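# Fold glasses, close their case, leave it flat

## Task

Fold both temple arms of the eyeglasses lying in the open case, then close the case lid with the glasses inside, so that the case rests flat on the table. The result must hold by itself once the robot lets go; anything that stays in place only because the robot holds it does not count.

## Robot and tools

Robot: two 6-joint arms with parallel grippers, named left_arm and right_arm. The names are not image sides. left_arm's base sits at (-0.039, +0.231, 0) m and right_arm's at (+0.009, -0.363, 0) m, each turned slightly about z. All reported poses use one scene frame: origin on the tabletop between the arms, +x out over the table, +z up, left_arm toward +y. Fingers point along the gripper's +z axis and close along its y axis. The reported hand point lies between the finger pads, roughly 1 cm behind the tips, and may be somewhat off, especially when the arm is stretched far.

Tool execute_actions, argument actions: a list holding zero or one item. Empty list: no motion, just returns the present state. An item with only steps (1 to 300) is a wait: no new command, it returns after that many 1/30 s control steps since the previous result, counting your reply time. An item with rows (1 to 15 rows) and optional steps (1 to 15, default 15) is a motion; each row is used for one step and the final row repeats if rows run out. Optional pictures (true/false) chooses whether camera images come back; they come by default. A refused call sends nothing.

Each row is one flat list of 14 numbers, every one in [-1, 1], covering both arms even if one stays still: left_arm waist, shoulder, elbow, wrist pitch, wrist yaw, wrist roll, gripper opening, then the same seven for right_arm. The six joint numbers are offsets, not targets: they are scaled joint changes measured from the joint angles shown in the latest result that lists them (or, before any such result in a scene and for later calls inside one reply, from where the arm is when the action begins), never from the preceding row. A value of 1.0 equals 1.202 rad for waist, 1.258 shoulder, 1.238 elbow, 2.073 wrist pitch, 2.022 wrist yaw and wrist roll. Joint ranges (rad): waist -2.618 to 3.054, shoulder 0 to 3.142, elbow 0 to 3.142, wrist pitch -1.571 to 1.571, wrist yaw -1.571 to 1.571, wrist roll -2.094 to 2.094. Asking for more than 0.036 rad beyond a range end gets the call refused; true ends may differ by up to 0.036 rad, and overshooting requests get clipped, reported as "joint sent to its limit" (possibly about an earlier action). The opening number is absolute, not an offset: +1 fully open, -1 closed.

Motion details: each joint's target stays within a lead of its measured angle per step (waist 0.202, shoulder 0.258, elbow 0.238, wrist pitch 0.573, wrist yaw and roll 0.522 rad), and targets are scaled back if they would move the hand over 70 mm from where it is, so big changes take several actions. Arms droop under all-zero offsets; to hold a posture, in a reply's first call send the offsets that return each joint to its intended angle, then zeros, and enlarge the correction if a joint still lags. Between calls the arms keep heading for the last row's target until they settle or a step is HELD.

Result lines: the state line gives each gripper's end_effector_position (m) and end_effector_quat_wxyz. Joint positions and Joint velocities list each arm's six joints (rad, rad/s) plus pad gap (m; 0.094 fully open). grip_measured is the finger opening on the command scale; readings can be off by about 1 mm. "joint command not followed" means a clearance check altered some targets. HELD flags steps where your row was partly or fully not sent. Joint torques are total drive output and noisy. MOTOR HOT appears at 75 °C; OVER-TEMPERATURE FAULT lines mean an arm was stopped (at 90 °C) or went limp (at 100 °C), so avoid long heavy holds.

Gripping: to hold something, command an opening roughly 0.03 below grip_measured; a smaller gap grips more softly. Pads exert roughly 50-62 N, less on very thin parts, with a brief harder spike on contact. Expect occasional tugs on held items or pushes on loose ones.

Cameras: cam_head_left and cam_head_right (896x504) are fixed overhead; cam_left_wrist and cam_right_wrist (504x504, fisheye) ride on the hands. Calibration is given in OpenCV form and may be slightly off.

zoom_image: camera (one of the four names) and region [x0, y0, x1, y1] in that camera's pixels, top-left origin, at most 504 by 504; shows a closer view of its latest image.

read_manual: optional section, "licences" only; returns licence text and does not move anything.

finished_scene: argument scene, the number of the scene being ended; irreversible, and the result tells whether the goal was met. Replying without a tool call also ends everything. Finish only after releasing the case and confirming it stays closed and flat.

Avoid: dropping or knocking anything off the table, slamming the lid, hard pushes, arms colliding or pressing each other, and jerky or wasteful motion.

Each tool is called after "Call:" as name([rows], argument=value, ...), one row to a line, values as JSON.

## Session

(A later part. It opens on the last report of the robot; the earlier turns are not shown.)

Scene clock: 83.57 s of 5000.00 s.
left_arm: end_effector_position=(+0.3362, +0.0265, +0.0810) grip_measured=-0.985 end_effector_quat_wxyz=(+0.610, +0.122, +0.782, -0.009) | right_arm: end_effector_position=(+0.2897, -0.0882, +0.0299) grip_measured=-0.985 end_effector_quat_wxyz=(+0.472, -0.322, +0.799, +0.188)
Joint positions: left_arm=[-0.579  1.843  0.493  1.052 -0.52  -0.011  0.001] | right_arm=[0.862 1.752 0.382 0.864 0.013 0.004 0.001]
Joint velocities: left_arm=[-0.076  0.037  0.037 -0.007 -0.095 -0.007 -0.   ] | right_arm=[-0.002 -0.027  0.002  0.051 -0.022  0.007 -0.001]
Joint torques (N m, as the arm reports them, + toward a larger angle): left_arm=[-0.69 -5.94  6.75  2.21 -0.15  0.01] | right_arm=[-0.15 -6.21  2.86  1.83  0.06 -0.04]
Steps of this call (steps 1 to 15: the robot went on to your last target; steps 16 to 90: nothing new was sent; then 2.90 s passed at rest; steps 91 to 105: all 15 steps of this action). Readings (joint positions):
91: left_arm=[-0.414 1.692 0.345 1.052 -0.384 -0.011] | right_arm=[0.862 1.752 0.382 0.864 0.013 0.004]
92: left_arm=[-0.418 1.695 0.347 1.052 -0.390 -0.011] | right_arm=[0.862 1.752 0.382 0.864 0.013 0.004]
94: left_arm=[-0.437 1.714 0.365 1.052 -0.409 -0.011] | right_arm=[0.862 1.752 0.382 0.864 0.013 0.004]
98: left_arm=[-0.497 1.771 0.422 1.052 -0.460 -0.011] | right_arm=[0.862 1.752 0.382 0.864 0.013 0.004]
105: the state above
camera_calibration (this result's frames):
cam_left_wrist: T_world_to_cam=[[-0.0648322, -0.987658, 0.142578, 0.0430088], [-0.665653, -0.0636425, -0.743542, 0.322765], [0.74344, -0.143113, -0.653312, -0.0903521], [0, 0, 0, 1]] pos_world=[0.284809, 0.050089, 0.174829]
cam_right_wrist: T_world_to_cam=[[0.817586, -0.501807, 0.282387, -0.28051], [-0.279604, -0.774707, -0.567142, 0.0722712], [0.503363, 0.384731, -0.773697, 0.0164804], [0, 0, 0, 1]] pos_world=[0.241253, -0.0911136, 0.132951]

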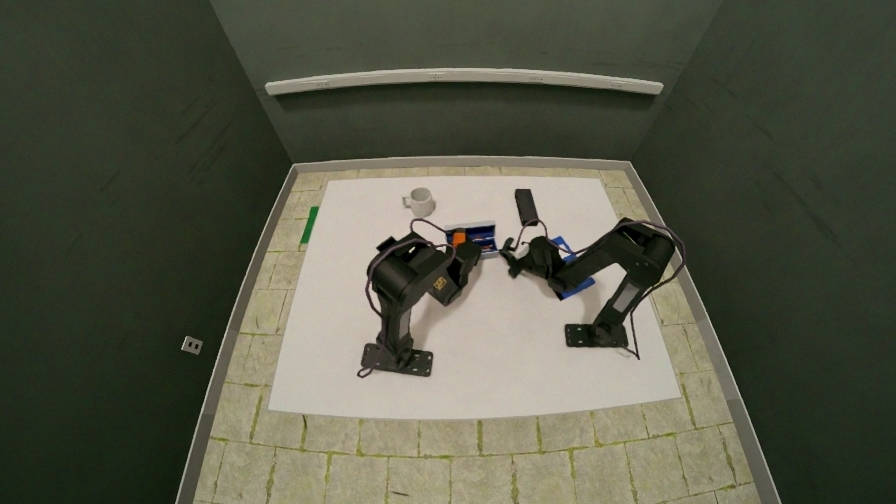

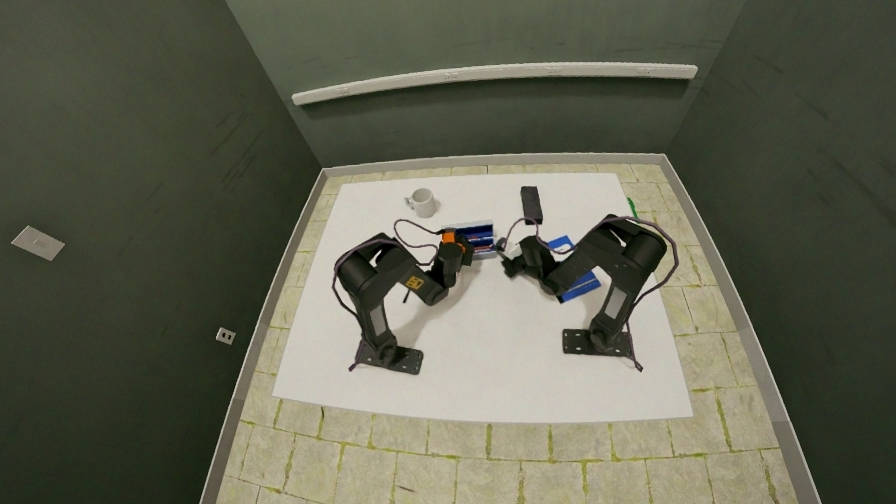

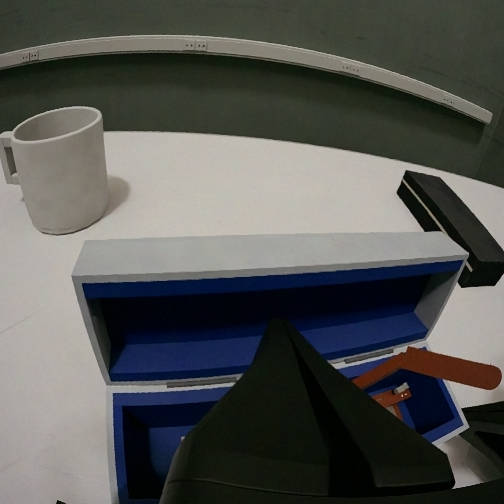

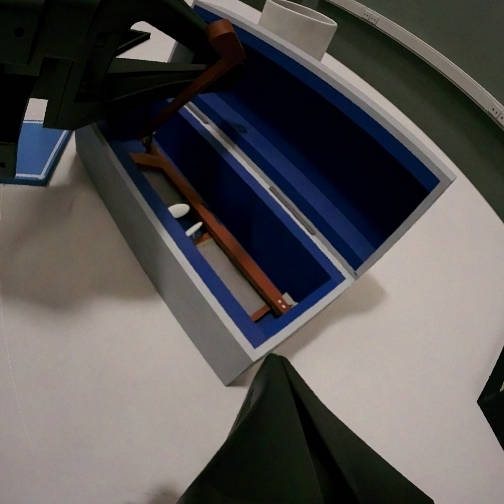

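Call:
execute_actions([
  {"rows":[[-0.015,0.015,0.025,-0.01,0,0,-1,0,0,0,0,0,0,-1],[-0.02,0.02,0.03,-0.015,0,0,-1,0,0,0,0,0,0,-1],[-0.03,0.025,0.035,-0.02,0,0,-1,0,0,0,0,0,0,-1],[-0.035,0.03,0.04,-0.03,0,0,-1,0,0,0,0,0,0,-1],[-0.04,0.035,0.045,-0.035,0,0,-1,0,0,0,0,0,0,-1],[-0.05,0.04,0.05,-0.04,0,0,-1,0,0,0,0,0,0,-1],[-0.06,0.05,0.06,-0.05,0,0,-1,0,0,0,0,0,0,-1]]},
])

Scene clock: 88.03 s of 5000.00 s.
left_arm: end_effector_position=(+0.3294, +0.0005, +0.0641) grip_measured=-0.985 end_effector_quat_wxyz=(+0.590, +0.156, +0.792, -0.011) | right_arm: end_effector_position=(+0.2897, -0.0882, +0.0299) grip_measured=-0.985 end_effector_quat_wxyz=(+0.472, -0.322, +0.799, +0.188)
Joint positions: left_arm=[-0.639  1.893  0.542  0.991 -0.529 -0.011  0.001] | right_arm=[0.862 1.752 0.382 0.864 0.013 0.004 0.001]
Joint velocities: left_arm=[-0.002  0.002 -0.012  0.11   0.066  0.007 -0.   ] | right_arm=[ 0.007 -0.012 -0.012 -0.022  0.007 -0.022 -0.001]
Joint torques (N m, as the arm reports them, + toward a larger angle): left_arm=[-1.02 -6.08  6.84  1.79 -0.01  0.  ] | right_arm=[-0.18 -6.07  2.78  1.82  0.05  0.01]
Steps of this call (steps 1 to 15: the robot went on to your last target; steps 16 to 90: nothing new was sent; then 0.97 s passed at rest; steps 91 to 105: all 15 steps of this action). Readings (joint positions):
91: left_arm=[-0.581 1.843 0.493 1.052 -0.528 -0.011] | right_arm=[0.862 1.752 0.382 0.864 0.013 0.004]
92: left_arm=[-0.582 1.845 0.494 1.052 -0.528 -0.011] | right_arm=[0.862 1.752 0.382 0.864 0.013 0.004]
94: left_arm=[-0.591 1.854 0.504 1.046 -0.529 -0.011] | right_arm=[0.862 1.752 0.382 0.864 0.013 0.004]
98: left_arm=[-0.623 1.882 0.534 1.015 -0.529 -0.011] | right_arm=[0.862 1.752 0.382 0.864 0.013 0.004]
105: the state above
camera_calibration (this result's frames):
cam_left_wrist: T_world_to_cam=[[-0.110095, -0.988567, 0.103026, 0.0367], [-0.69904, 0.00332756, -0.715075, 0.313143], [0.706557, -0.150745, -0.691414, -0.0853961], [0, 0, 0, 1]] pos_world=[0.283277, 0.0223654, 0.161096]
cam_right_wrist: T_world_to_cam=[[0.817586, -0.501807, 0.282387, -0.28051], [-0.279604, -0.774707, -0.567142, 0.0722712], [0.503363, 0.384731, -0.773697, 0.0164804], [0, 0, 0, 1]] pos_world=[0.241253, -0.0911136, 0.132951]

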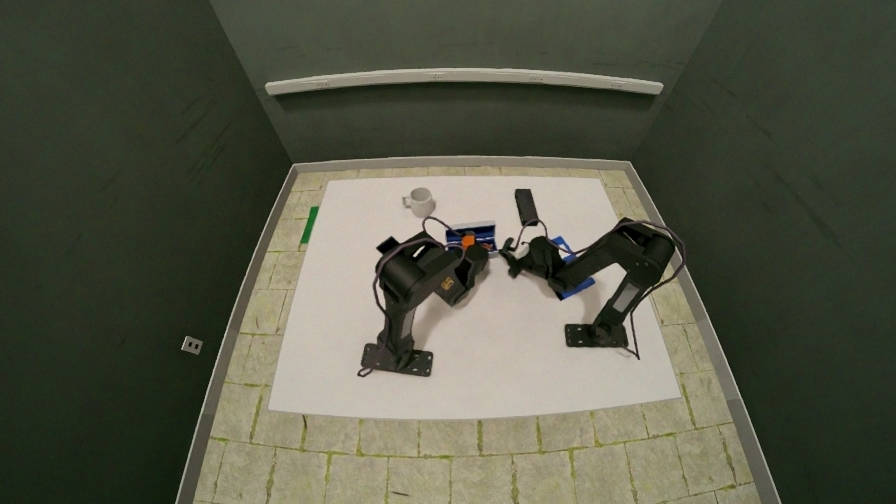

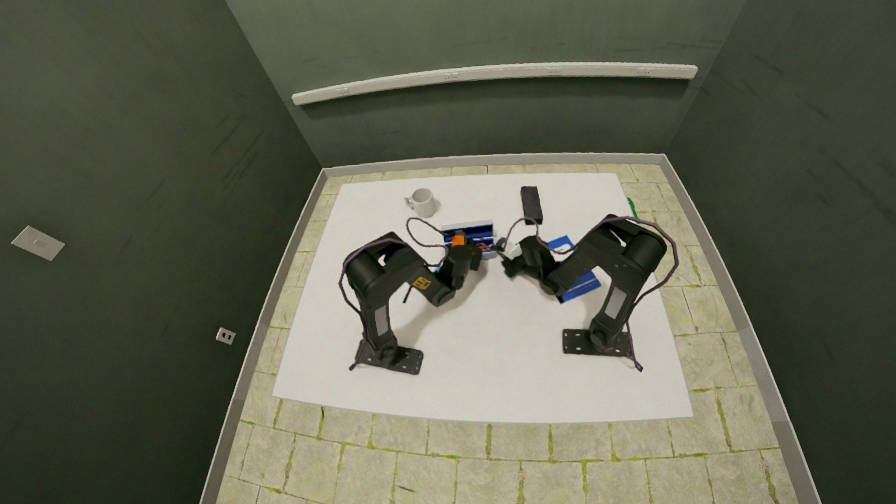

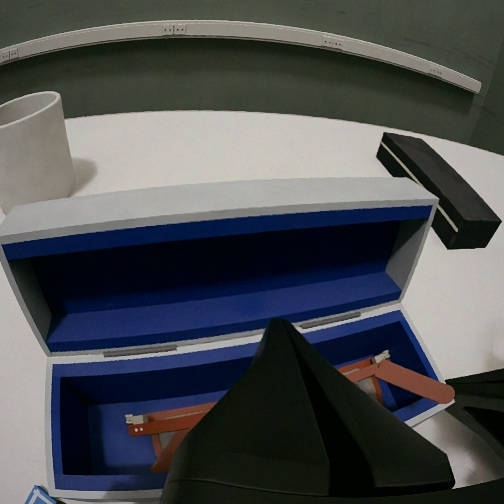

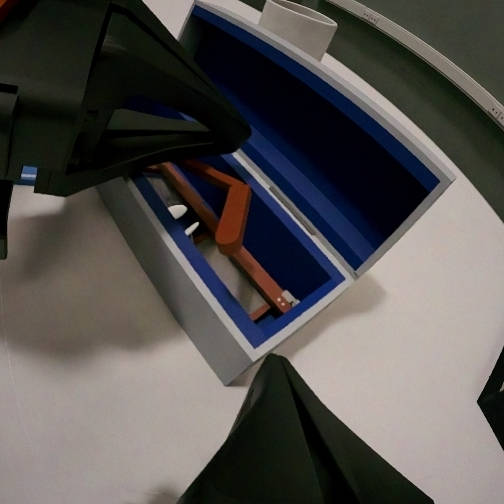

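Call:
execute_actions([
  {"rows":[[0,-0.08,0.02,-0.05,0.03,0,-1,0,0,0,0,0,0,-1],[0.02,-0.15,0.05,-0.15,0.08,0,-1,0,0,0,0,0,0,-1],[0.04,-0.2,0.1,-0.25,0.13,0,-1,0,0,0,0,0,0,-1],[0.06,-0.23,0.14,-0.4,0.18,0,-1,0,0,0,0,0,0,-1],[0.08,-0.23,0.18,-0.48,0.22,0,-1,0,0,0,0,0,0,-1],[0.1,-0.23,0.22,-0.5,0.26,0,-1,0,0,0,0,0,0,-1],[0.13,-0.23,0.26,-0.5,0.26,0,-1,0,0,0,0,0,0,-1],[0.16,-0.23,0.3,-0.55,0.26,0,-1,0,0,0,0,0,0,-1],[0.19,-0.23,0.36,-0.6,0.26,0,-1,0,0,0,0,0,0,-1],[0.19,-0.2,0.42,-0.68,0.26,0,-1,0,0,0,0,0,0,-1],[0.19,-0.17,0.48,-0.74,0.26,0,-1,0,0,0,0,0,0,-1],[0.19,-0.14,0.53,-0.745,0.26,0,-1,0,0,0,0,0,0,-1],[0.19,-0.11,0.555,-0.745,0.26,0,-1,0,0,0,0,0,0,-1]]},
], pictures=false)

Call:
execute_actions([
  {"steps":20},
])

Scene clock: 97.80 s of 5000.00 s.
left_arm: end_effector_position=(+0.3779, -0.0037, +0.1416) grip_measured=-0.985 end_effector_quat_wxyz=(+0.382, +0.228, +0.892, -0.081) | right_arm: end_effector_position=(+0.2897, -0.0882, +0.0299) grip_measured=-0.985 end_effector_quat_wxyz=(+0.472, -0.322, +0.799, +0.188)
Joint positions: left_arm=[-0.404  1.711  1.208 -0.266 -0.055 -0.011  0.001] | right_arm=[0.862 1.752 0.382 0.864 0.013 0.004 0.001]
Joint velocities: left_arm=[-0.002  0.447  0.442 -1.267  0.271 -0.066 -0.   ] | right_arm=[ 0.002  0.002 -0.002 -0.066  0.007 -0.007 -0.001]
Joint torques (N m, as the arm reports them, + toward a larger angle): left_arm=[-0.53 -6.94  6.69  0.92  0.08 -0.01] | right_arm=[ 0.13 -6.16  2.99  1.82  0.01 -0.01]
Steps of this call (steps 1 to 15: the robot went on to your last target; steps 16 to 90: nothing new was sent; then 6.27 s passed at rest; steps 91 to 105: all 15 steps of this action). Readings (joint positions):
91: left_arm=[-0.639 1.881 0.542 0.976 -0.522 -0.011] | right_arm=[0.862 1.752 0.382 0.864 0.013 0.004]
92: left_arm=[-0.637 1.846 0.545 0.918 -0.498 -0.011] | right_arm=[0.862 1.752 0.382 0.864 0.013 0.004]
94: left_arm=[-0.617 1.733 0.592 0.705 -0.402 -0.011] | right_arm=[0.862 1.752 0.382 0.864 0.013 0.004]
98: left_arm=[-0.525 1.614 0.817 0.306 -0.174 -0.011] | right_arm=[0.862 1.752 0.382 0.864 0.013 0.004]
105: the state above

Scene clock: 98.47 s of 5000.00 s.
left_arm: end_effector_position=(+0.3337, +0.0134, +0.0933) grip_measured=-0.985 end_effector_quat_wxyz=(+0.250, +0.249, +0.934, -0.064) | right_arm: end_effector_position=(+0.2897, -0.0882, +0.0299) grip_measured=-0.985 end_effector_quat_wxyz=(+0.472, -0.322, +0.799, +0.188)
Joint positions: left_arm=[-0.405  1.746  1.226 -0.529 -0.012 -0.011  0.001] | right_arm=[0.862 1.752 0.382 0.864 0.013 0.004 0.001]
Joint velocities: left_arm=[ 0.002 -0.007 -0.012  0.037 -0.037  0.007  0.   ] | right_arm=[ 0.012  0.012  0.002  0.022  0.037 -0.007  0.002]
Joint torques (N m, as the arm reports them, + toward a larger angle): left_arm=[-0.58 -7.55  7.42  1.34  0.12  0.  ] | right_arm=[-0.12 -6.13  2.98  1.86  0.04  0.  ]
Steps of this call (steps 1 to 20: the robot went on to your last target). Readings (joint positions):
1: left_arm=[-0.405 1.723 1.216 -0.306 -0.045 -0.011] | right_arm=[0.862 1.752 0.382 0.864 0.013 0.004]
2: left_arm=[-0.405 1.732 1.217 -0.346 -0.038 -0.011] | right_arm=[0.862 1.752 0.382 0.864 0.013 0.004]
4: left_arm=[-0.405 1.743 1.221 -0.389 -0.033 -0.011] | right_arm=[0.862 1.752 0.382 0.864 0.013 0.004]
8: left_arm=[-0.405 1.743 1.226 -0.455 -0.020 -0.011] | right_arm=[0.862 1.752 0.382 0.864 0.013 0.004]
20: the state above
camera_calibration (this result's frames):
cam_left_wrist: T_world_to_cam=[[-0.22003, -0.971366, 0.089634, 0.0846146], [-0.97512, 0.216474, -0.047751, 0.364009], [0.0269803, -0.0979106, -0.994829, 0.188009], [0, 0, 0, 1]] pos_world=[0.368498, 0.0218014, 0.196835]
cam_right_wrist: T_world_to_cam=[[0.817586, -0.501807, 0.282387, -0.28051], [-0.279604, -0.774707, -0.567142, 0.0722712], [0.503363, 0.384731, -0.773697, 0.0164804], [0, 0, 0, 1]] pos_world=[0.241253, -0.0911136, 0.132951]

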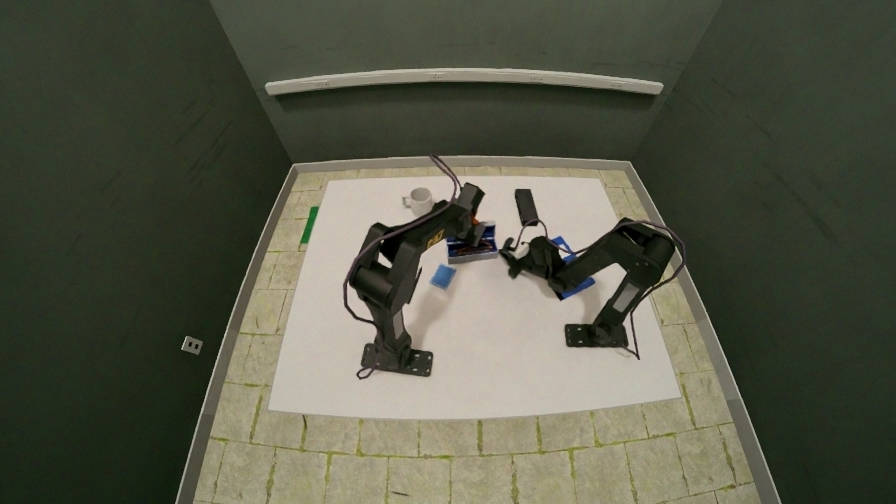

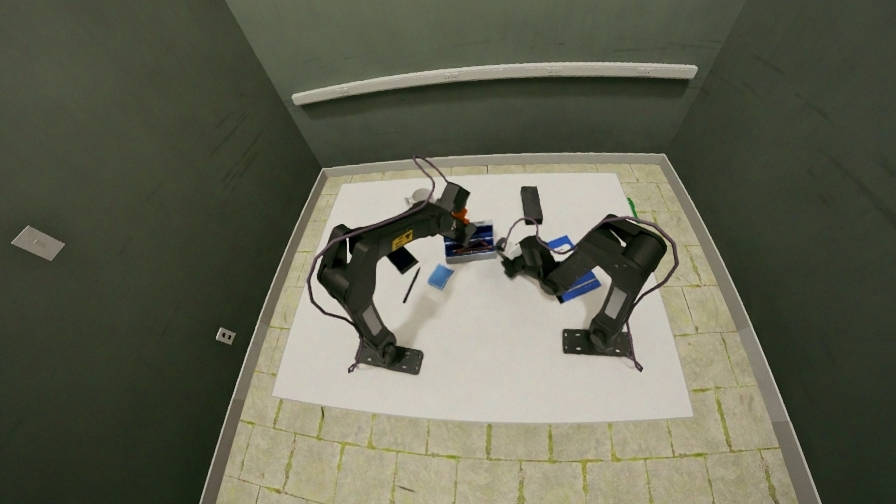

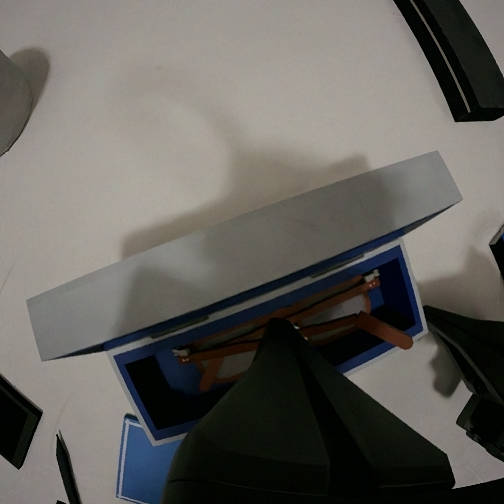

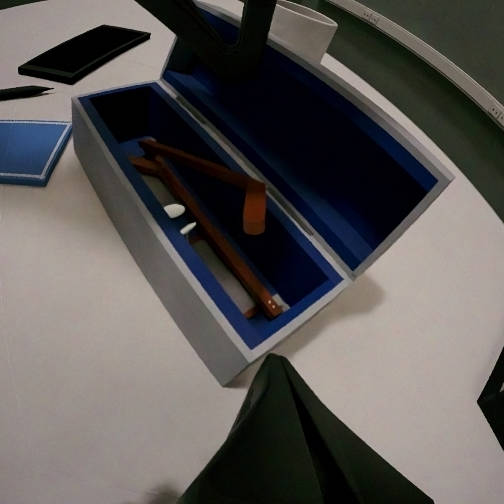

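Call:
execute_actions([
  {"rows":[[0,0.005,-0.01,0.03,0,0,-1,0,0,0,0,0,0,-1],[0,0.01,-0.02,0.04,0,0,-1,0,0,0,0,0,0,-1],[0,0.015,-0.03,0.05,0,0,-1,0,0,0,0,0,0,-1],[0,0.02,-0.04,0.06,0,0,-1,0,0,0,0,0,0,-1],[0,0.025,-0.05,0.07,0,0,-1,0,0,0,0,0,0,-1],[0,0.03,-0.055,0.08,0,0,-1,0,0,0,0,0,0,-1],[0,0.035,-0.06,0.09,0,0,-1,0,0,0,0,0,0,-1],[0,0.04,-0.07,0.09,0,0,-1,0,0,0,0,0,0,-1],[0,0.05,-0.08,0.09,0,0,-1,0,0,0,0,0,0,-1],[0,0.055,-0.09,0.09,0,0,-1,0,0,0,0,0,0,-1],[0,0.065,-0.1,0.09,0,0,-1,0,0,0,0,0,0,-1]]},
])

Scene clock: 103.20 s of 5000.00 s.
left_arm: end_effector_position=(+0.3411, +0.0089, +0.0560) grip_measured=-0.985 end_effector_quat_wxyz=(+0.263, +0.248, +0.930, -0.068) | right_arm: end_effector_position=(+0.2897, -0.0883, +0.0299) grip_measured=-0.985 end_effector_quat_wxyz=(+0.472, -0.322, +0.799, +0.188)
Joint positions: left_arm=[-0.405  1.81   1.13  -0.341 -0.012 -0.011  0.001] | right_arm=[0.862 1.752 0.382 0.864 0.013 0.004 0.001]
Joint velocities: left_arm=[-0.012  0.095 -0.012 -0.095 -0.037  0.037 -0.   ] | right_arm=[ 0.017  0.002  0.007 -0.022 -0.037 -0.022 -0.   ]
Joint torques (N m, as the arm reports them, + toward a larger angle): left_arm=[-0.12 -7.55  4.32  1.55  0.01  0.02] | right_arm=[-0.25 -6.12  2.85  1.8   0.02  0.  ]
Steps of this call (steps 1 to 30: the robot went on to your last target; steps 31 to 90: nothing new was sent; then 1.23 s passed at rest; steps 91 to 105: all 15 steps of this action). Readings (joint positions):
91: left_arm=[-0.405 1.746 1.226 -0.528 -0.011 -0.011] | right_arm=[0.862 1.752 0.382 0.864 0.013 0.004]
92: left_arm=[-0.405 1.747 1.226 -0.518 -0.011 -0.011] | right_arm=[0.862 1.752 0.382 0.864 0.013 0.004]
94: left_arm=[-0.405 1.748 1.216 -0.481 -0.011 -0.011] | right_arm=[0.862 1.752 0.382 0.864 0.013 0.004]
98: left_arm=[-0.405 1.767 1.180 -0.407 -0.011 -0.011] | right_arm=[0.862 1.752 0.382 0.864 0.013 0.004]
105: the state above
camera_calibration (this result's frames):
cam_left_wrist: T_world_to_cam=[[-0.222407, -0.969954, 0.0986091, 0.0856022], [-0.973562, 0.215549, -0.0755996, 0.37145], [0.0520731, -0.112816, -0.99225, 0.141751], [0, 0, 0, 1]] pos_world=[0.373287, 0.0189564, 0.160293]
cam_right_wrist: T_world_to_cam=[[0.817382, -0.502043, 0.282559, -0.28054], [-0.279789, -0.774689, -0.567076, 0.0723], [0.503591, 0.384461, -0.773683, 0.0163854], [0, 0, 0, 1]] pos_world=[0.241286, -0.0911329, 0.132946]

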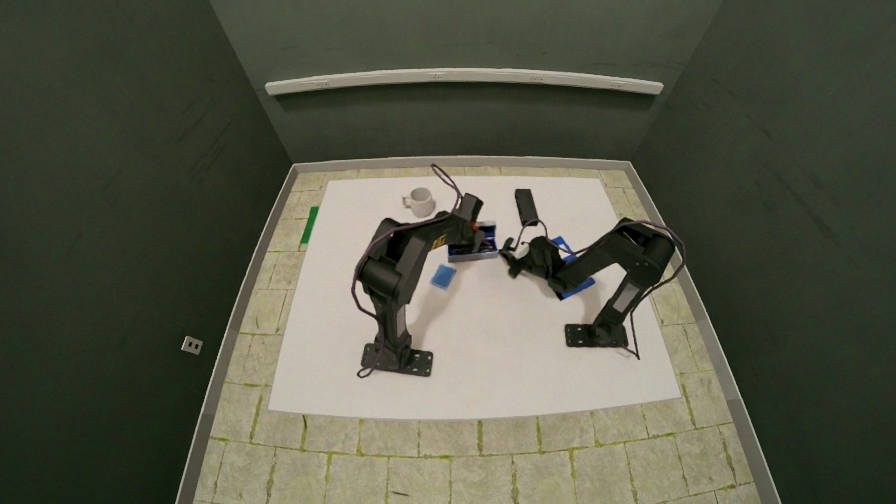

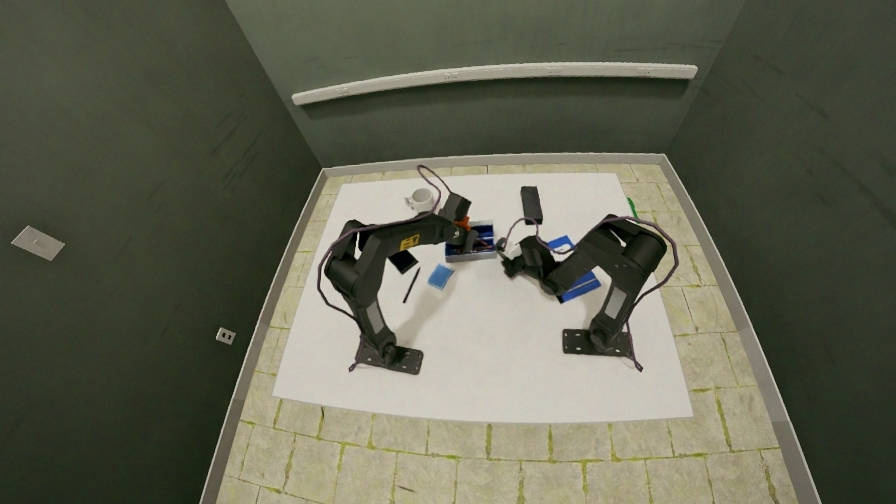

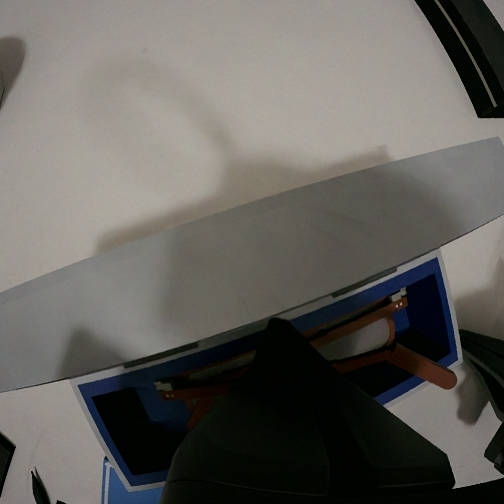

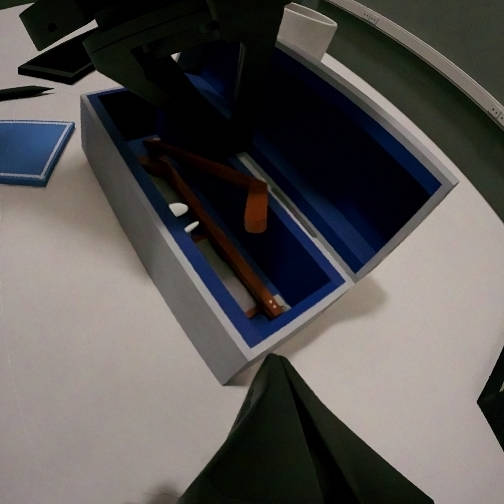

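Call:
execute_actions([
  {"rows":[[0,-0.05,0,0,0,0,-1,0,0,0,0,0,0,-1],[0,-0.05,0,0,0,0,-1,0,0,0,0,0,0,-1],[0,-0.05,0,0,0,0,-1,0,0,0,0,0,0,-1],[0,-0.05,0,-0.052,0,0,-1,0,0,0,0,0,0,-1]]},
], pictures=false)

Call:
execute_actions([
  {"steps":8},
], pictures=false)

Call:
execute_actions([
  {"rows":[[0,0.015,0,0,0,0,-1,0,0,0,0,0,0,-1],[0,0.02,0,0,0,0,-1,0,0,0,0,0,0,-1],[0,0.03,0,0,0,0,-1,0,0,0,0,0,0,-1],[0,0.04,0,0,0,0,-1,0,0,0,0,0,0,-1],[0,0.05,0,0,0,0,-1,0,0,0,0,0,0,-1],[0,0.06,0,0,0,0,-1,0,0,0,0,0,0,-1]]},
])

Scene clock: 108.07 s of 5000.00 s.
left_arm: end_effector_position=(+0.3285, +0.0164, +0.0677) grip_measured=-0.985 end_effector_quat_wxyz=(+0.250, +0.249, +0.933, -0.064) | right_arm: end_effector_position=(+0.2897, -0.0883, +0.0299) grip_measured=-0.985 end_effector_quat_wxyz=(+0.472, -0.322, +0.799, +0.188)
Joint positions: left_arm=[-0.405  1.756  1.129 -0.422 -0.012 -0.011  0.001] | right_arm=[0.862 1.752 0.382 0.864 0.013 0.004 0.001]
Joint velocities: left_arm=[ 0.007 -0.002 -0.007 -0.037  0.007 -0.007 -0.   ] | right_arm=[-0.007 -0.002 -0.012 -0.051 -0.051  0.051  0.   ]
Joint torques (N m, as the arm reports them, + toward a larger angle): left_arm=[-0.06 -8.8   7.    1.32  0.    0.01] | right_arm=[-0.08 -5.99  2.96  1.81  0.01  0.04]
Steps of this call (steps 1 to 15: the robot went on to your last target; steps 16 to 90: nothing new was sent; then 1.37 s passed at rest; steps 91 to 105: all 15 steps of this action). Readings (joint positions):
91: left_arm=[-0.405 1.806 1.129 -0.337 -0.012 -0.011] | right_arm=[0.862 1.752 0.382 0.864 0.013 0.004]
92: left_arm=[-0.405 1.799 1.129 -0.342 -0.012 -0.011] | right_arm=[0.862 1.752 0.382 0.864 0.013 0.004]
94: left_arm=[-0.405 1.778 1.129 -0.348 -0.012 -0.011] | right_arm=[0.862 1.752 0.382 0.864 0.013 0.004]
98: left_arm=[-0.405 1.756 1.129 -0.389 -0.012 -0.011] | right_arm=[0.862 1.752 0.382 0.864 0.013 0.004]
105: the state above

Scene clock: 108.33 s of 5000.00 s.
left_arm: end_effector_position=(+0.3275, +0.0170, +0.0670) grip_measured=-0.985 end_effector_quat_wxyz=(+0.248, +0.249, +0.934, -0.064) | right_arm: end_effector_position=(+0.2897, -0.0883, +0.0299) grip_measured=-0.985 end_effector_quat_wxyz=(+0.472, -0.322, +0.799, +0.188)
Joint positions: left_arm=[-0.405  1.756  1.129 -0.427 -0.012 -0.011  0.001] | right_arm=[0.862 1.752 0.382 0.864 0.013 0.004 0.001]
Joint velocities: left_arm=[-0.007  0.007  0.017 -0.037 -0.051  0.022  0.   ] | right_arm=[-0.012  0.017 -0.022 -0.022  0.007 -0.066 -0.001]
Joint torques (N m, as the arm reports them, + toward a larger angle): left_arm=[ 0.04 -8.79  6.98  1.31 -0.01  0.  ] | right_arm=[-0.1  -5.92  2.73  1.83  0.04 -0.01]
Steps of this call (steps 1 to 8: the robot went on to your last target). Readings (joint positions):
1: left_arm=[-0.405 1.756 1.129 -0.423 -0.012 -0.011] | right_arm=[0.862 1.752 0.382 0.864 0.013 0.004]
2: left_arm=[-0.405 1.756 1.129 -0.424 -0.012 -0.011] | right_arm=[0.862 1.752 0.382 0.864 0.013 0.004]
4: left_arm=[-0.405 1.756 1.129 -0.426 -0.012 -0.011] | right_arm=[0.862 1.752 0.382 0.864 0.013 0.004]
8: the state above

Scene clock: 108.83 s of 5000.00 s.
left_arm: end_effector_position=(+0.3236, +0.0194, +0.0385) grip_measured=-0.985 end_effector_quat_wxyz=(+0.215, +0.252, +0.942, -0.054) | right_arm: end_effector_position=(+0.2897, -0.0883, +0.0299) grip_measured=-0.985 end_effector_quat_wxyz=(+0.472, -0.322, +0.799, +0.188)
Joint positions: left_arm=[-0.405  1.827  1.129 -0.427 -0.012 -0.011  0.001] | right_arm=[0.862 1.752 0.382 0.864 0.013 0.004 0.001]
Joint velocities: left_arm=[ 0.007 -0.017 -0.007 -0.11   0.051  0.007  0.001] | right_arm=[ 0.017  0.002 -0.017  0.051  0.066  0.066  0.   ]
Joint torques (N m, as the arm reports them, + toward a larger angle): left_arm=[ 0.01 -8.06  6.56  1.38  0.02  0.  ] | right_arm=[-0.12 -6.24  2.97  1.83  0.04  0.03]
Steps of this call (steps 1 to 15: all 15 steps of this action). Readings (joint positions):
1: left_arm=[-0.405 1.756 1.129 -0.427 -0.012 -0.011] | right_arm=[0.862 1.752 0.382 0.864 0.013 0.004]
2: left_arm=[-0.405 1.758 1.129 -0.427 -0.012 -0.011] | right_arm=[0.862 1.752 0.382 0.864 0.013 0.004]
4: left_arm=[-0.405 1.769 1.129 -0.427 -0.012 -0.011] | right_arm=[0.862 1.752 0.382 0.864 0.013 0.004]
8: left_arm=[-0.405 1.814 1.129 -0.427 -0.012 -0.011] | right_arm=[0.862 1.752 0.382 0.864 0.013 0.004]
15: the state above
camera_calibration (this result's frames):
cam_left_wrist: T_world_to_cam=[[-0.215011, -0.974348, 0.0664577, 0.0924649], [-0.975907, 0.216942, 0.0232663, 0.347726], [-0.0370869, -0.059854, -0.997518, 0.154487], [0, 0, 0, 1]] pos_world=[0.364959, 0.0239034, 0.139869]
cam_right_wrist: T_world_to_cam=[[0.817382, -0.502043, 0.282559, -0.28054], [-0.279789, -0.774689, -0.567076, 0.0723], [0.503591, 0.384461, -0.773683, 0.0163854], [0, 0, 0, 1]] pos_world=[0.241286, -0.0911329, 0.132946]

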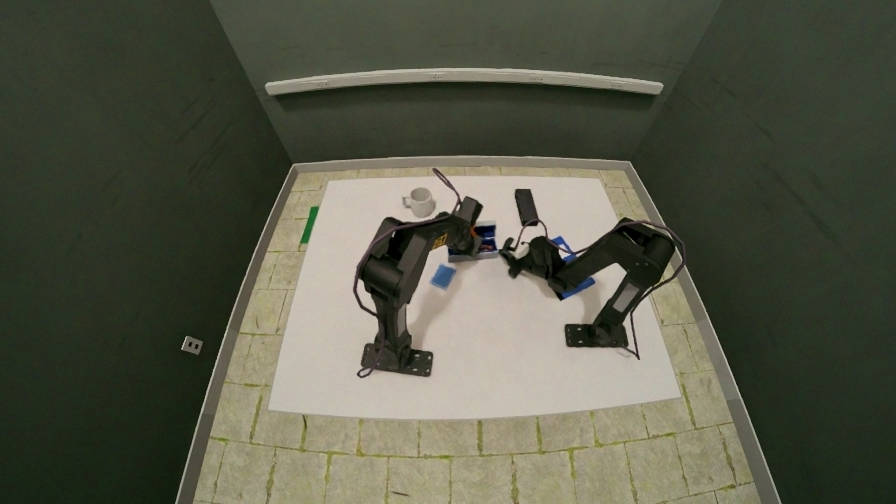

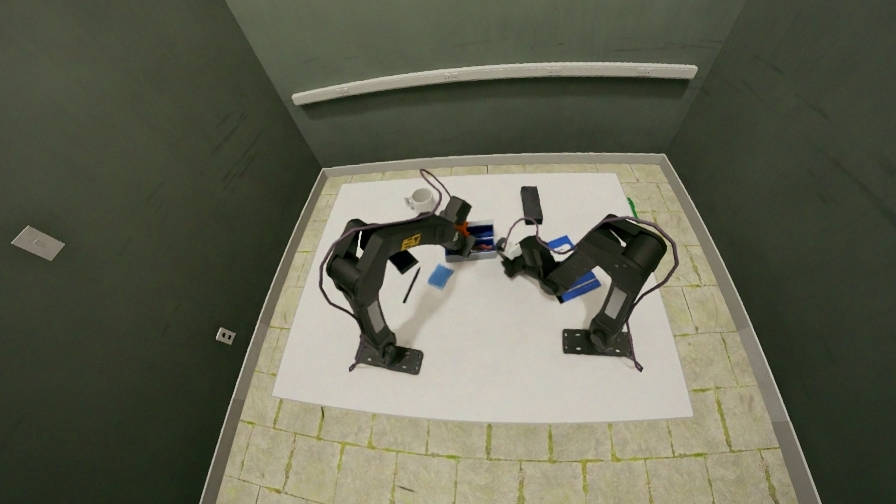

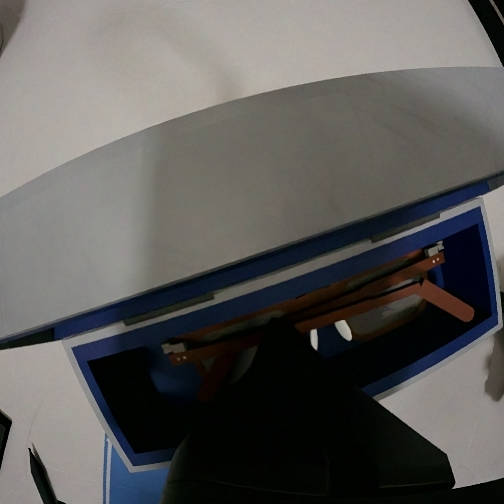

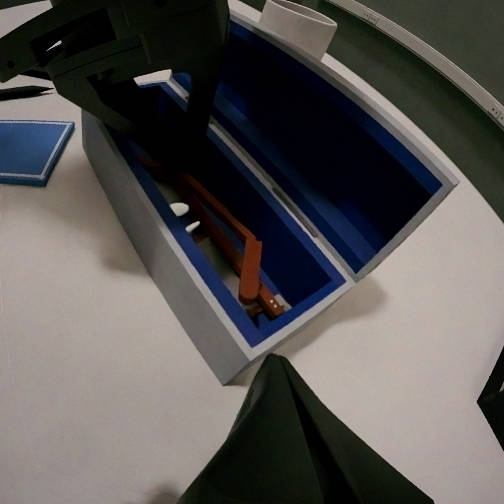

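Call:
execute_actions([
  {"rows":[[0,0.028,0,0.012,0,0,-1,0,0,0,0,0,0,-1]]},
])

Scene clock: 110.73 s of 5000.00 s.
left_arm: end_effector_position=(+0.3255, +0.0183, +0.0327) grip_measured=-0.985 end_effector_quat_wxyz=(+0.214, +0.252, +0.942, -0.054) | right_arm: end_effector_position=(+0.2897, -0.0883, +0.0299) grip_measured=-0.985 end_effector_quat_wxyz=(+0.472, -0.322, +0.799, +0.188)
Joint positions: left_arm=[-0.405  1.846  1.129 -0.41  -0.012 -0.011  0.001] | right_arm=[0.862 1.752 0.382 0.864 0.013 0.004 0.001]
Joint velocities: left_arm=[ 0.012 -0.017  0.012 -0.037 -0.051 -0.081 -0.001] | right_arm=[-0.002  0.002 -0.007 -0.007 -0.037 -0.007  0.001]
Joint torques (N m, as the arm reports them, + toward a larger angle): left_arm=[-0.02 -7.33  6.56  1.47  0.01 -0.01] | right_arm=[-0.1  -6.02  2.68  1.85  0.04  0.  ]
Steps of this call (steps 1 to 15: the robot went on to your last target; steps 16 to 42: nothing new was sent; steps 43 to 57: all 15 steps of this action). Readings (joint positions):
43: left_arm=[-0.405 1.829 1.129 -0.426 -0.012 -0.011] | right_arm=[0.862 1.752 0.382 0.864 0.013 0.004]
44: left_arm=[-0.405 1.832 1.129 -0.421 -0.012 -0.011] | right_arm=[0.862 1.752 0.382 0.864 0.013 0.004]
46: left_arm=[-0.405 1.841 1.129 -0.415 -0.012 -0.011] | right_arm=[0.862 1.752 0.382 0.864 0.013 0.004]
50: left_arm=[-0.405 1.846 1.129 -0.410 -0.012 -0.011] | right_arm=[0.862 1.752 0.382 0.864 0.013 0.004]
57: the state above
camera_calibration (this result's frames):
cam_left_wrist: T_world_to_cam=[[-0.21488, -0.974425, 0.0657417, 0.092155], [-0.975859, 0.216913, 0.0254403, 0.349847], [-0.0390499, -0.058688, -0.997512, 0.149261], [0, 0, 0, 1]] pos_world=[0.367033, 0.0226715, 0.133931]
cam_right_wrist: T_world_to_cam=[[0.817382, -0.502043, 0.282559, -0.28054], [-0.279789, -0.774689, -0.567076, 0.0723], [0.503591, 0.384461, -0.773683, 0.0163854], [0, 0, 0, 1]] pos_world=[0.241286, -0.0911329, 0.132946]

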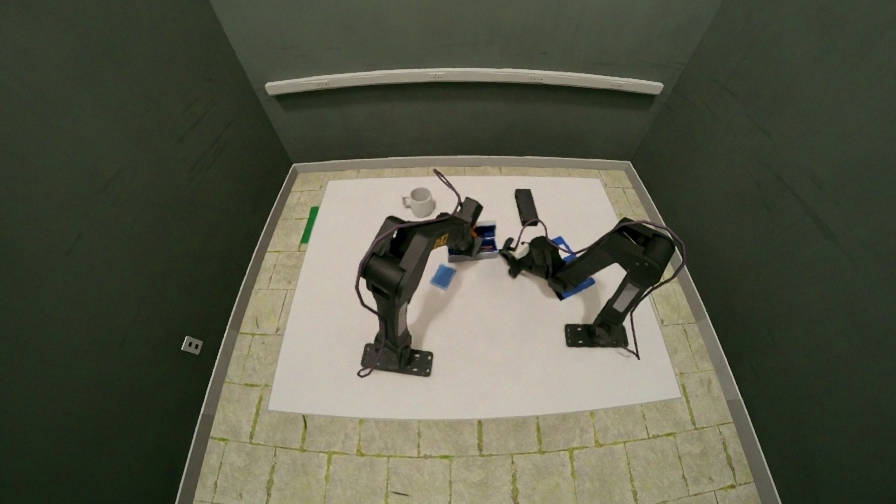

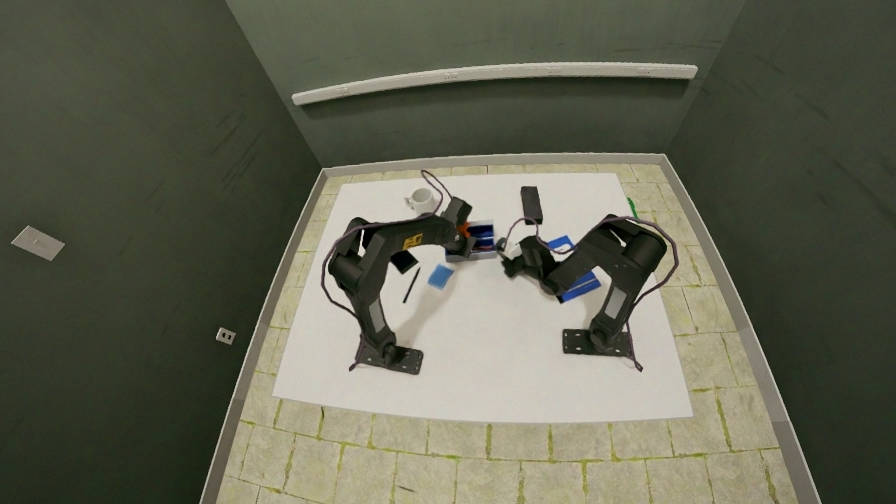

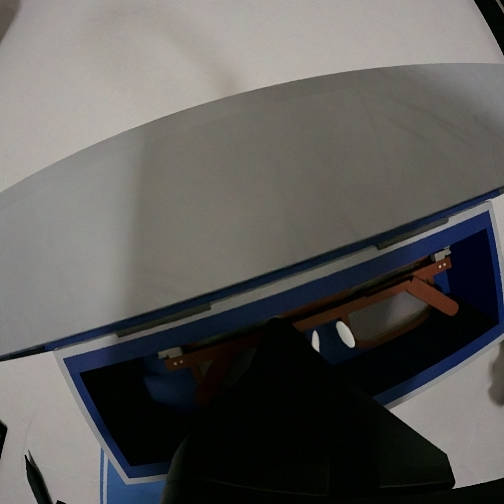

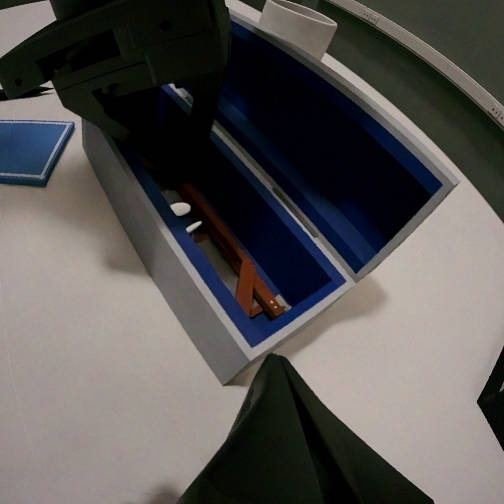

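Call:
execute_actions([
  {"rows":[[0,-0.05,0,-0.02,0,0,-1,0,-0.04,-0.04,0,0,0,-1],[0,-0.1,0,-0.03,0,0,-1,0,-0.08,-0.08,0,0,0,-1],[0,-0.15,0,-0.03,0,0,-1,0,-0.11,-0.1,0,0,0,-1],[0,-0.2,0,-0.03,0,0,-1,0,-0.11,-0.1,0,0,0,-1],[0,-0.25,0,-0.03,0,0,-1,0,-0.11,-0.1,0,0,0,-1],[0,-0.25,0,-0.03,0,0,-1,0,-0.11,-0.1,0,0,0,-1],[0,-0.25,0,-0.03,0,0,-1,0.05,-0.11,-0.1,0,0,0,-1],[0,-0.25,0,-0.03,0,0,-1,0.1,-0.11,-0.1,0,0,0,-1],[0,-0.25,0,-0.03,0,0,-1,0.165,-0.11,-0.1,0,0,0,-1]]},
], pictures=false)

Scene clock: 120.50 s of 5000.00 s.
left_arm: end_effector_position=(+0.3257, +0.0181, +0.1602) grip_measured=-0.985 end_effector_quat_wxyz=(+0.347, +0.240, +0.902, -0.092) | right_arm: end_effector_position=(+0.2131, -0.0627, +0.0345) grip_measured=-0.985 end_effector_quat_wxyz=(+0.451, -0.400, +0.762, +0.236)
Joint positions: left_arm=[-0.405  1.521  1.132 -0.447 -0.012 -0.011  0.001] | right_arm=[1.06  1.634 0.267 0.864 0.01  0.004 0.001]
Joint velocities: left_arm=[ 0.017  0.129  0.007 -0.066  0.051  0.007 -0.001] | right_arm=[ 0.012 -0.002 -0.022  0.095 -0.007  0.022 -0.   ]
Joint torques (N m, as the arm reports them, + toward a larger angle): left_arm=[-0.07 -6.33  7.32  1.71 -0.01 -0.01] | right_arm=[ 0.23 -6.68  2.2   1.79  0.03  0.02]
Steps of this call (steps 1 to 15: the robot went on to your last target; steps 16 to 90: nothing new was sent; then 6.27 s passed at rest; steps 91 to 105: all 15 steps of this action). Readings (joint positions):
91: left_arm=[-0.405 1.841 1.129 -0.412 -0.012 -0.011] | right_arm=[0.862 1.748 0.378 0.864 0.013 0.004]
92: left_arm=[-0.405 1.827 1.129 -0.423 -0.012 -0.011] | right_arm=[0.862 1.733 0.362 0.864 0.013 0.004]
94: left_arm=[-0.405 1.756 1.123 -0.451 -0.012 -0.011] | right_arm=[0.862 1.672 0.305 0.864 0.013 0.004]
98: left_arm=[-0.405 1.548 1.124 -0.454 -0.012 -0.011] | right_arm=[0.891 1.634 0.267 0.864 0.023 0.004]
105: the state above

Call:
execute_actions([
  {"rows":[[0.01,0.05,0.1,-0.05,0,0,-1,0,0.03,0.05,-0.02,0,0,-1],[0.02,0.1,0.2,-0.1,0,0,-1,0,0.06,0.09,-0.02,0,0,-1],[0.03,0.15,0.3,-0.15,0,0,-1,0,0.09,0.13,-0.02,0,0,-1],[0.04,0.2,0.4,-0.2,0,0,-1,0,0.12,0.17,-0.02,0,0,-1],[0.055,0.25,0.5,-0.25,0,0,-1,0,0.15,0.2,-0.02,0,0,-1],[0.055,0.3,0.6,-0.3,0,0,-1,0,0.18,0.23,-0.02,0,0,-1],[0.055,0.35,0.7,-0.35,0,0,-1,0,0.18,0.23,-0.02,0,0,-1],[0.055,0.4,0.8,-0.4,0,0,-1,0,0.18,0.23,-0.02,0,0,-1],[0.055,0.45,0.9,-0.44,0,0,-1,0,0.18,0.23,-0.02,0,0,-1],[0.055,0.5,0.945,-0.44,0,0,-1,0,0.18,0.23,-0.02,0,0,-1],[0.055,0.5,0.945,-0.44,0,0,-1,0,0.18,0.23,-0.02,0,0,-1],[0.055,0.5,0.945,-0.44,0,0,-1,0,0.18,0.23,-0.02,0,0,-1],[0.055,0.55,0.945,-0.44,0,0,-1,0,0.18,0.23,-0.02,0,0,-1],[0.055,0.6,0.945,-0.44,0,0,-1,0,0.18,0.23,-0.02,0,0,-1]]},
], pictures=false)

Call:
execute_actions([
  {"steps":20},
])

Scene clock: 125.63 s of 5000.00 s.
left_arm: end_effector_position=(+0.4140, +0.0023, +0.1450) grip_measured=-0.985 end_effector_quat_wxyz=(+0.155, +0.225, +0.961, -0.033) | right_arm: end_effector_position=(+0.2524, -0.0047, +0.0344) grip_measured=-0.985 end_effector_quat_wxyz=(+0.458, -0.397, +0.758, +0.239)
Joint positions: left_arm=[-0.342  2.243  2.226 -1.236 -0.01  -0.011  0.001] | right_arm=[1.06  1.852 0.536 0.831 0.01  0.004 0.001]
Joint velocities: left_arm=[-0.002  0.593  1.038 -0.198 -0.007  0.022 -0.001] | right_arm=[ 0.007 -0.022  0.002 -0.007  0.007 -0.11  -0.   ]
Joint torques (N m, as the arm reports them, + toward a larger angle): left_arm=[  0.31 -12.71   7.66   0.31   0.02  -0.01] | right_arm=[-0.1  -6.43  4.27  1.77  0.06  0.02]
Steps of this call (steps 1 to 15: the robot went on to your last target; steps 16 to 90: nothing new was sent; then 1.63 s passed at rest; steps 91 to 105: all 15 steps of this action). Readings (joint positions):
91: left_arm=[-0.405 1.535 1.149 -0.476 -0.012 -0.011] | right_arm=[1.060 1.637 0.271 0.860 0.010 0.004]
92: left_arm=[-0.404 1.562 1.201 -0.529 -0.011 -0.011] | right_arm=[1.060 1.651 0.287 0.852 0.010 0.004]
94: left_arm=[-0.395 1.658 1.359 -0.630 -0.011 -0.011] | right_arm=[1.060 1.713 0.358 0.836 0.010 0.004]
98: left_arm=[-0.355 1.898 1.715 -0.885 -0.010 -0.011] | right_arm=[1.060 1.842 0.521 0.832 0.010 0.004]
105: the state above

Scene clock: 126.30 s of 5000.00 s.
left_arm: end_effector_position=(+0.4000, +0.0095, +0.1402) grip_measured=-0.985 end_effector_quat_wxyz=(+0.115, +0.227, +0.967, -0.023) | right_arm: end_effector_position=(+0.2524, -0.0047, +0.0344) grip_measured=-0.985 end_effector_quat_wxyz=(+0.458, -0.397, +0.758, +0.239)
Joint positions: left_arm=[-0.342  2.269  2.272 -1.339 -0.01  -0.011  0.001] | right_arm=[1.06  1.852 0.536 0.831 0.01  0.004 0.001]
Joint velocities: left_arm=[ 0.007  0.012 -0.002 -0.066 -0.051  0.022 -0.001] | right_arm=[-0.012 -0.002 -0.002 -0.022 -0.007 -0.022 -0.001]
Joint torques (N m, as the arm reports them, + toward a larger angle): left_arm=[  0.2  -11.78   9.07   0.78   0.     0.  ] | right_arm=[-0.04 -6.61  4.2   1.77  0.02  0.01]
Steps of this call (steps 1 to 20: the robot went on to your last target). Readings (joint positions):
1: left_arm=[-0.342 2.258 2.251 -1.245 -0.010 -0.011] | right_arm=[1.060 1.852 0.536 0.831 0.010 0.004]
2: left_arm=[-0.342 2.265 2.263 -1.256 -0.010 -0.011] | right_arm=[1.060 1.852 0.536 0.831 0.010 0.004]
4: left_arm=[-0.342 2.269 2.269 -1.284 -0.010 -0.011] | right_arm=[1.060 1.852 0.536 0.831 0.010 0.004]
8: left_arm=[-0.342 2.269 2.272 -1.320 -0.010 -0.011] | right_arm=[1.060 1.852 0.536 0.831 0.010 0.004]
20: the state above
camera_calibration (this result's frames):
cam_left_wrist: T_world_to_cam=[[-0.14781, -0.989016, 0.000780964, 0.0749412], [-0.964208, 0.144278, 0.222456, 0.390155], [-0.220125, 0.0321281, -0.974942, 0.3273], [0, 0, 0, 1]] pos_world=[0.459315, 0.0073117, 0.232248]
cam_right_wrist: T_world_to_cam=[[0.898328, -0.333759, 0.285677, -0.229073], [-0.113754, -0.804798, -0.582546, 0.0876191], [0.424342, 0.490821, -0.76094, 0.0265892], [0, 0, 0, 1]] pos_world=[0.204467, -0.0189899, 0.136716]

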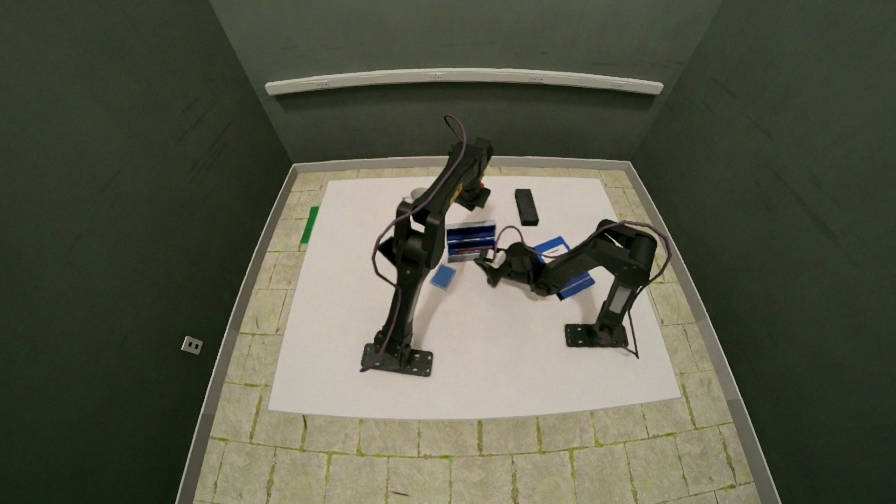

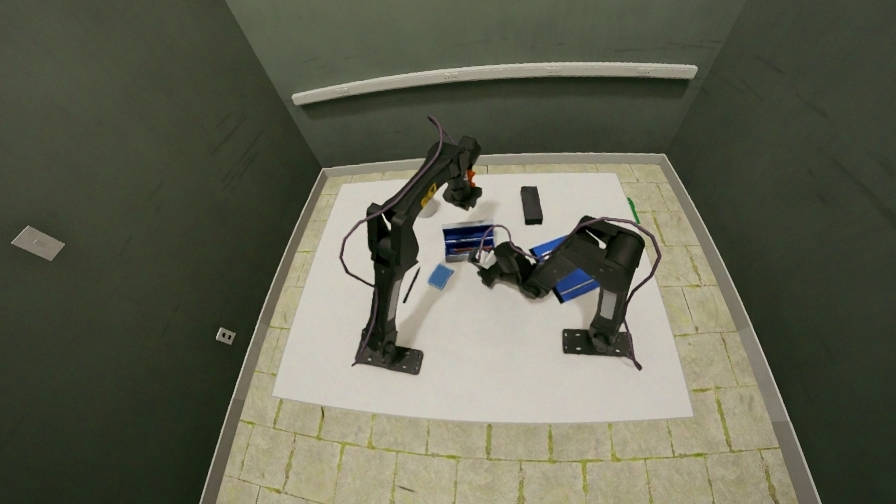

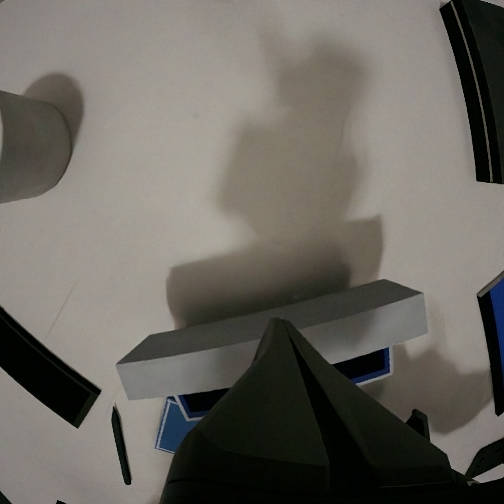

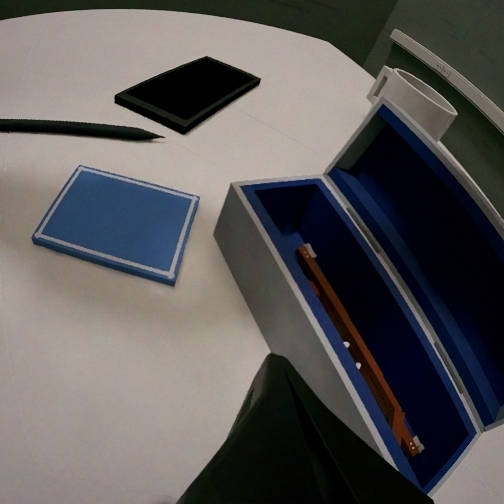

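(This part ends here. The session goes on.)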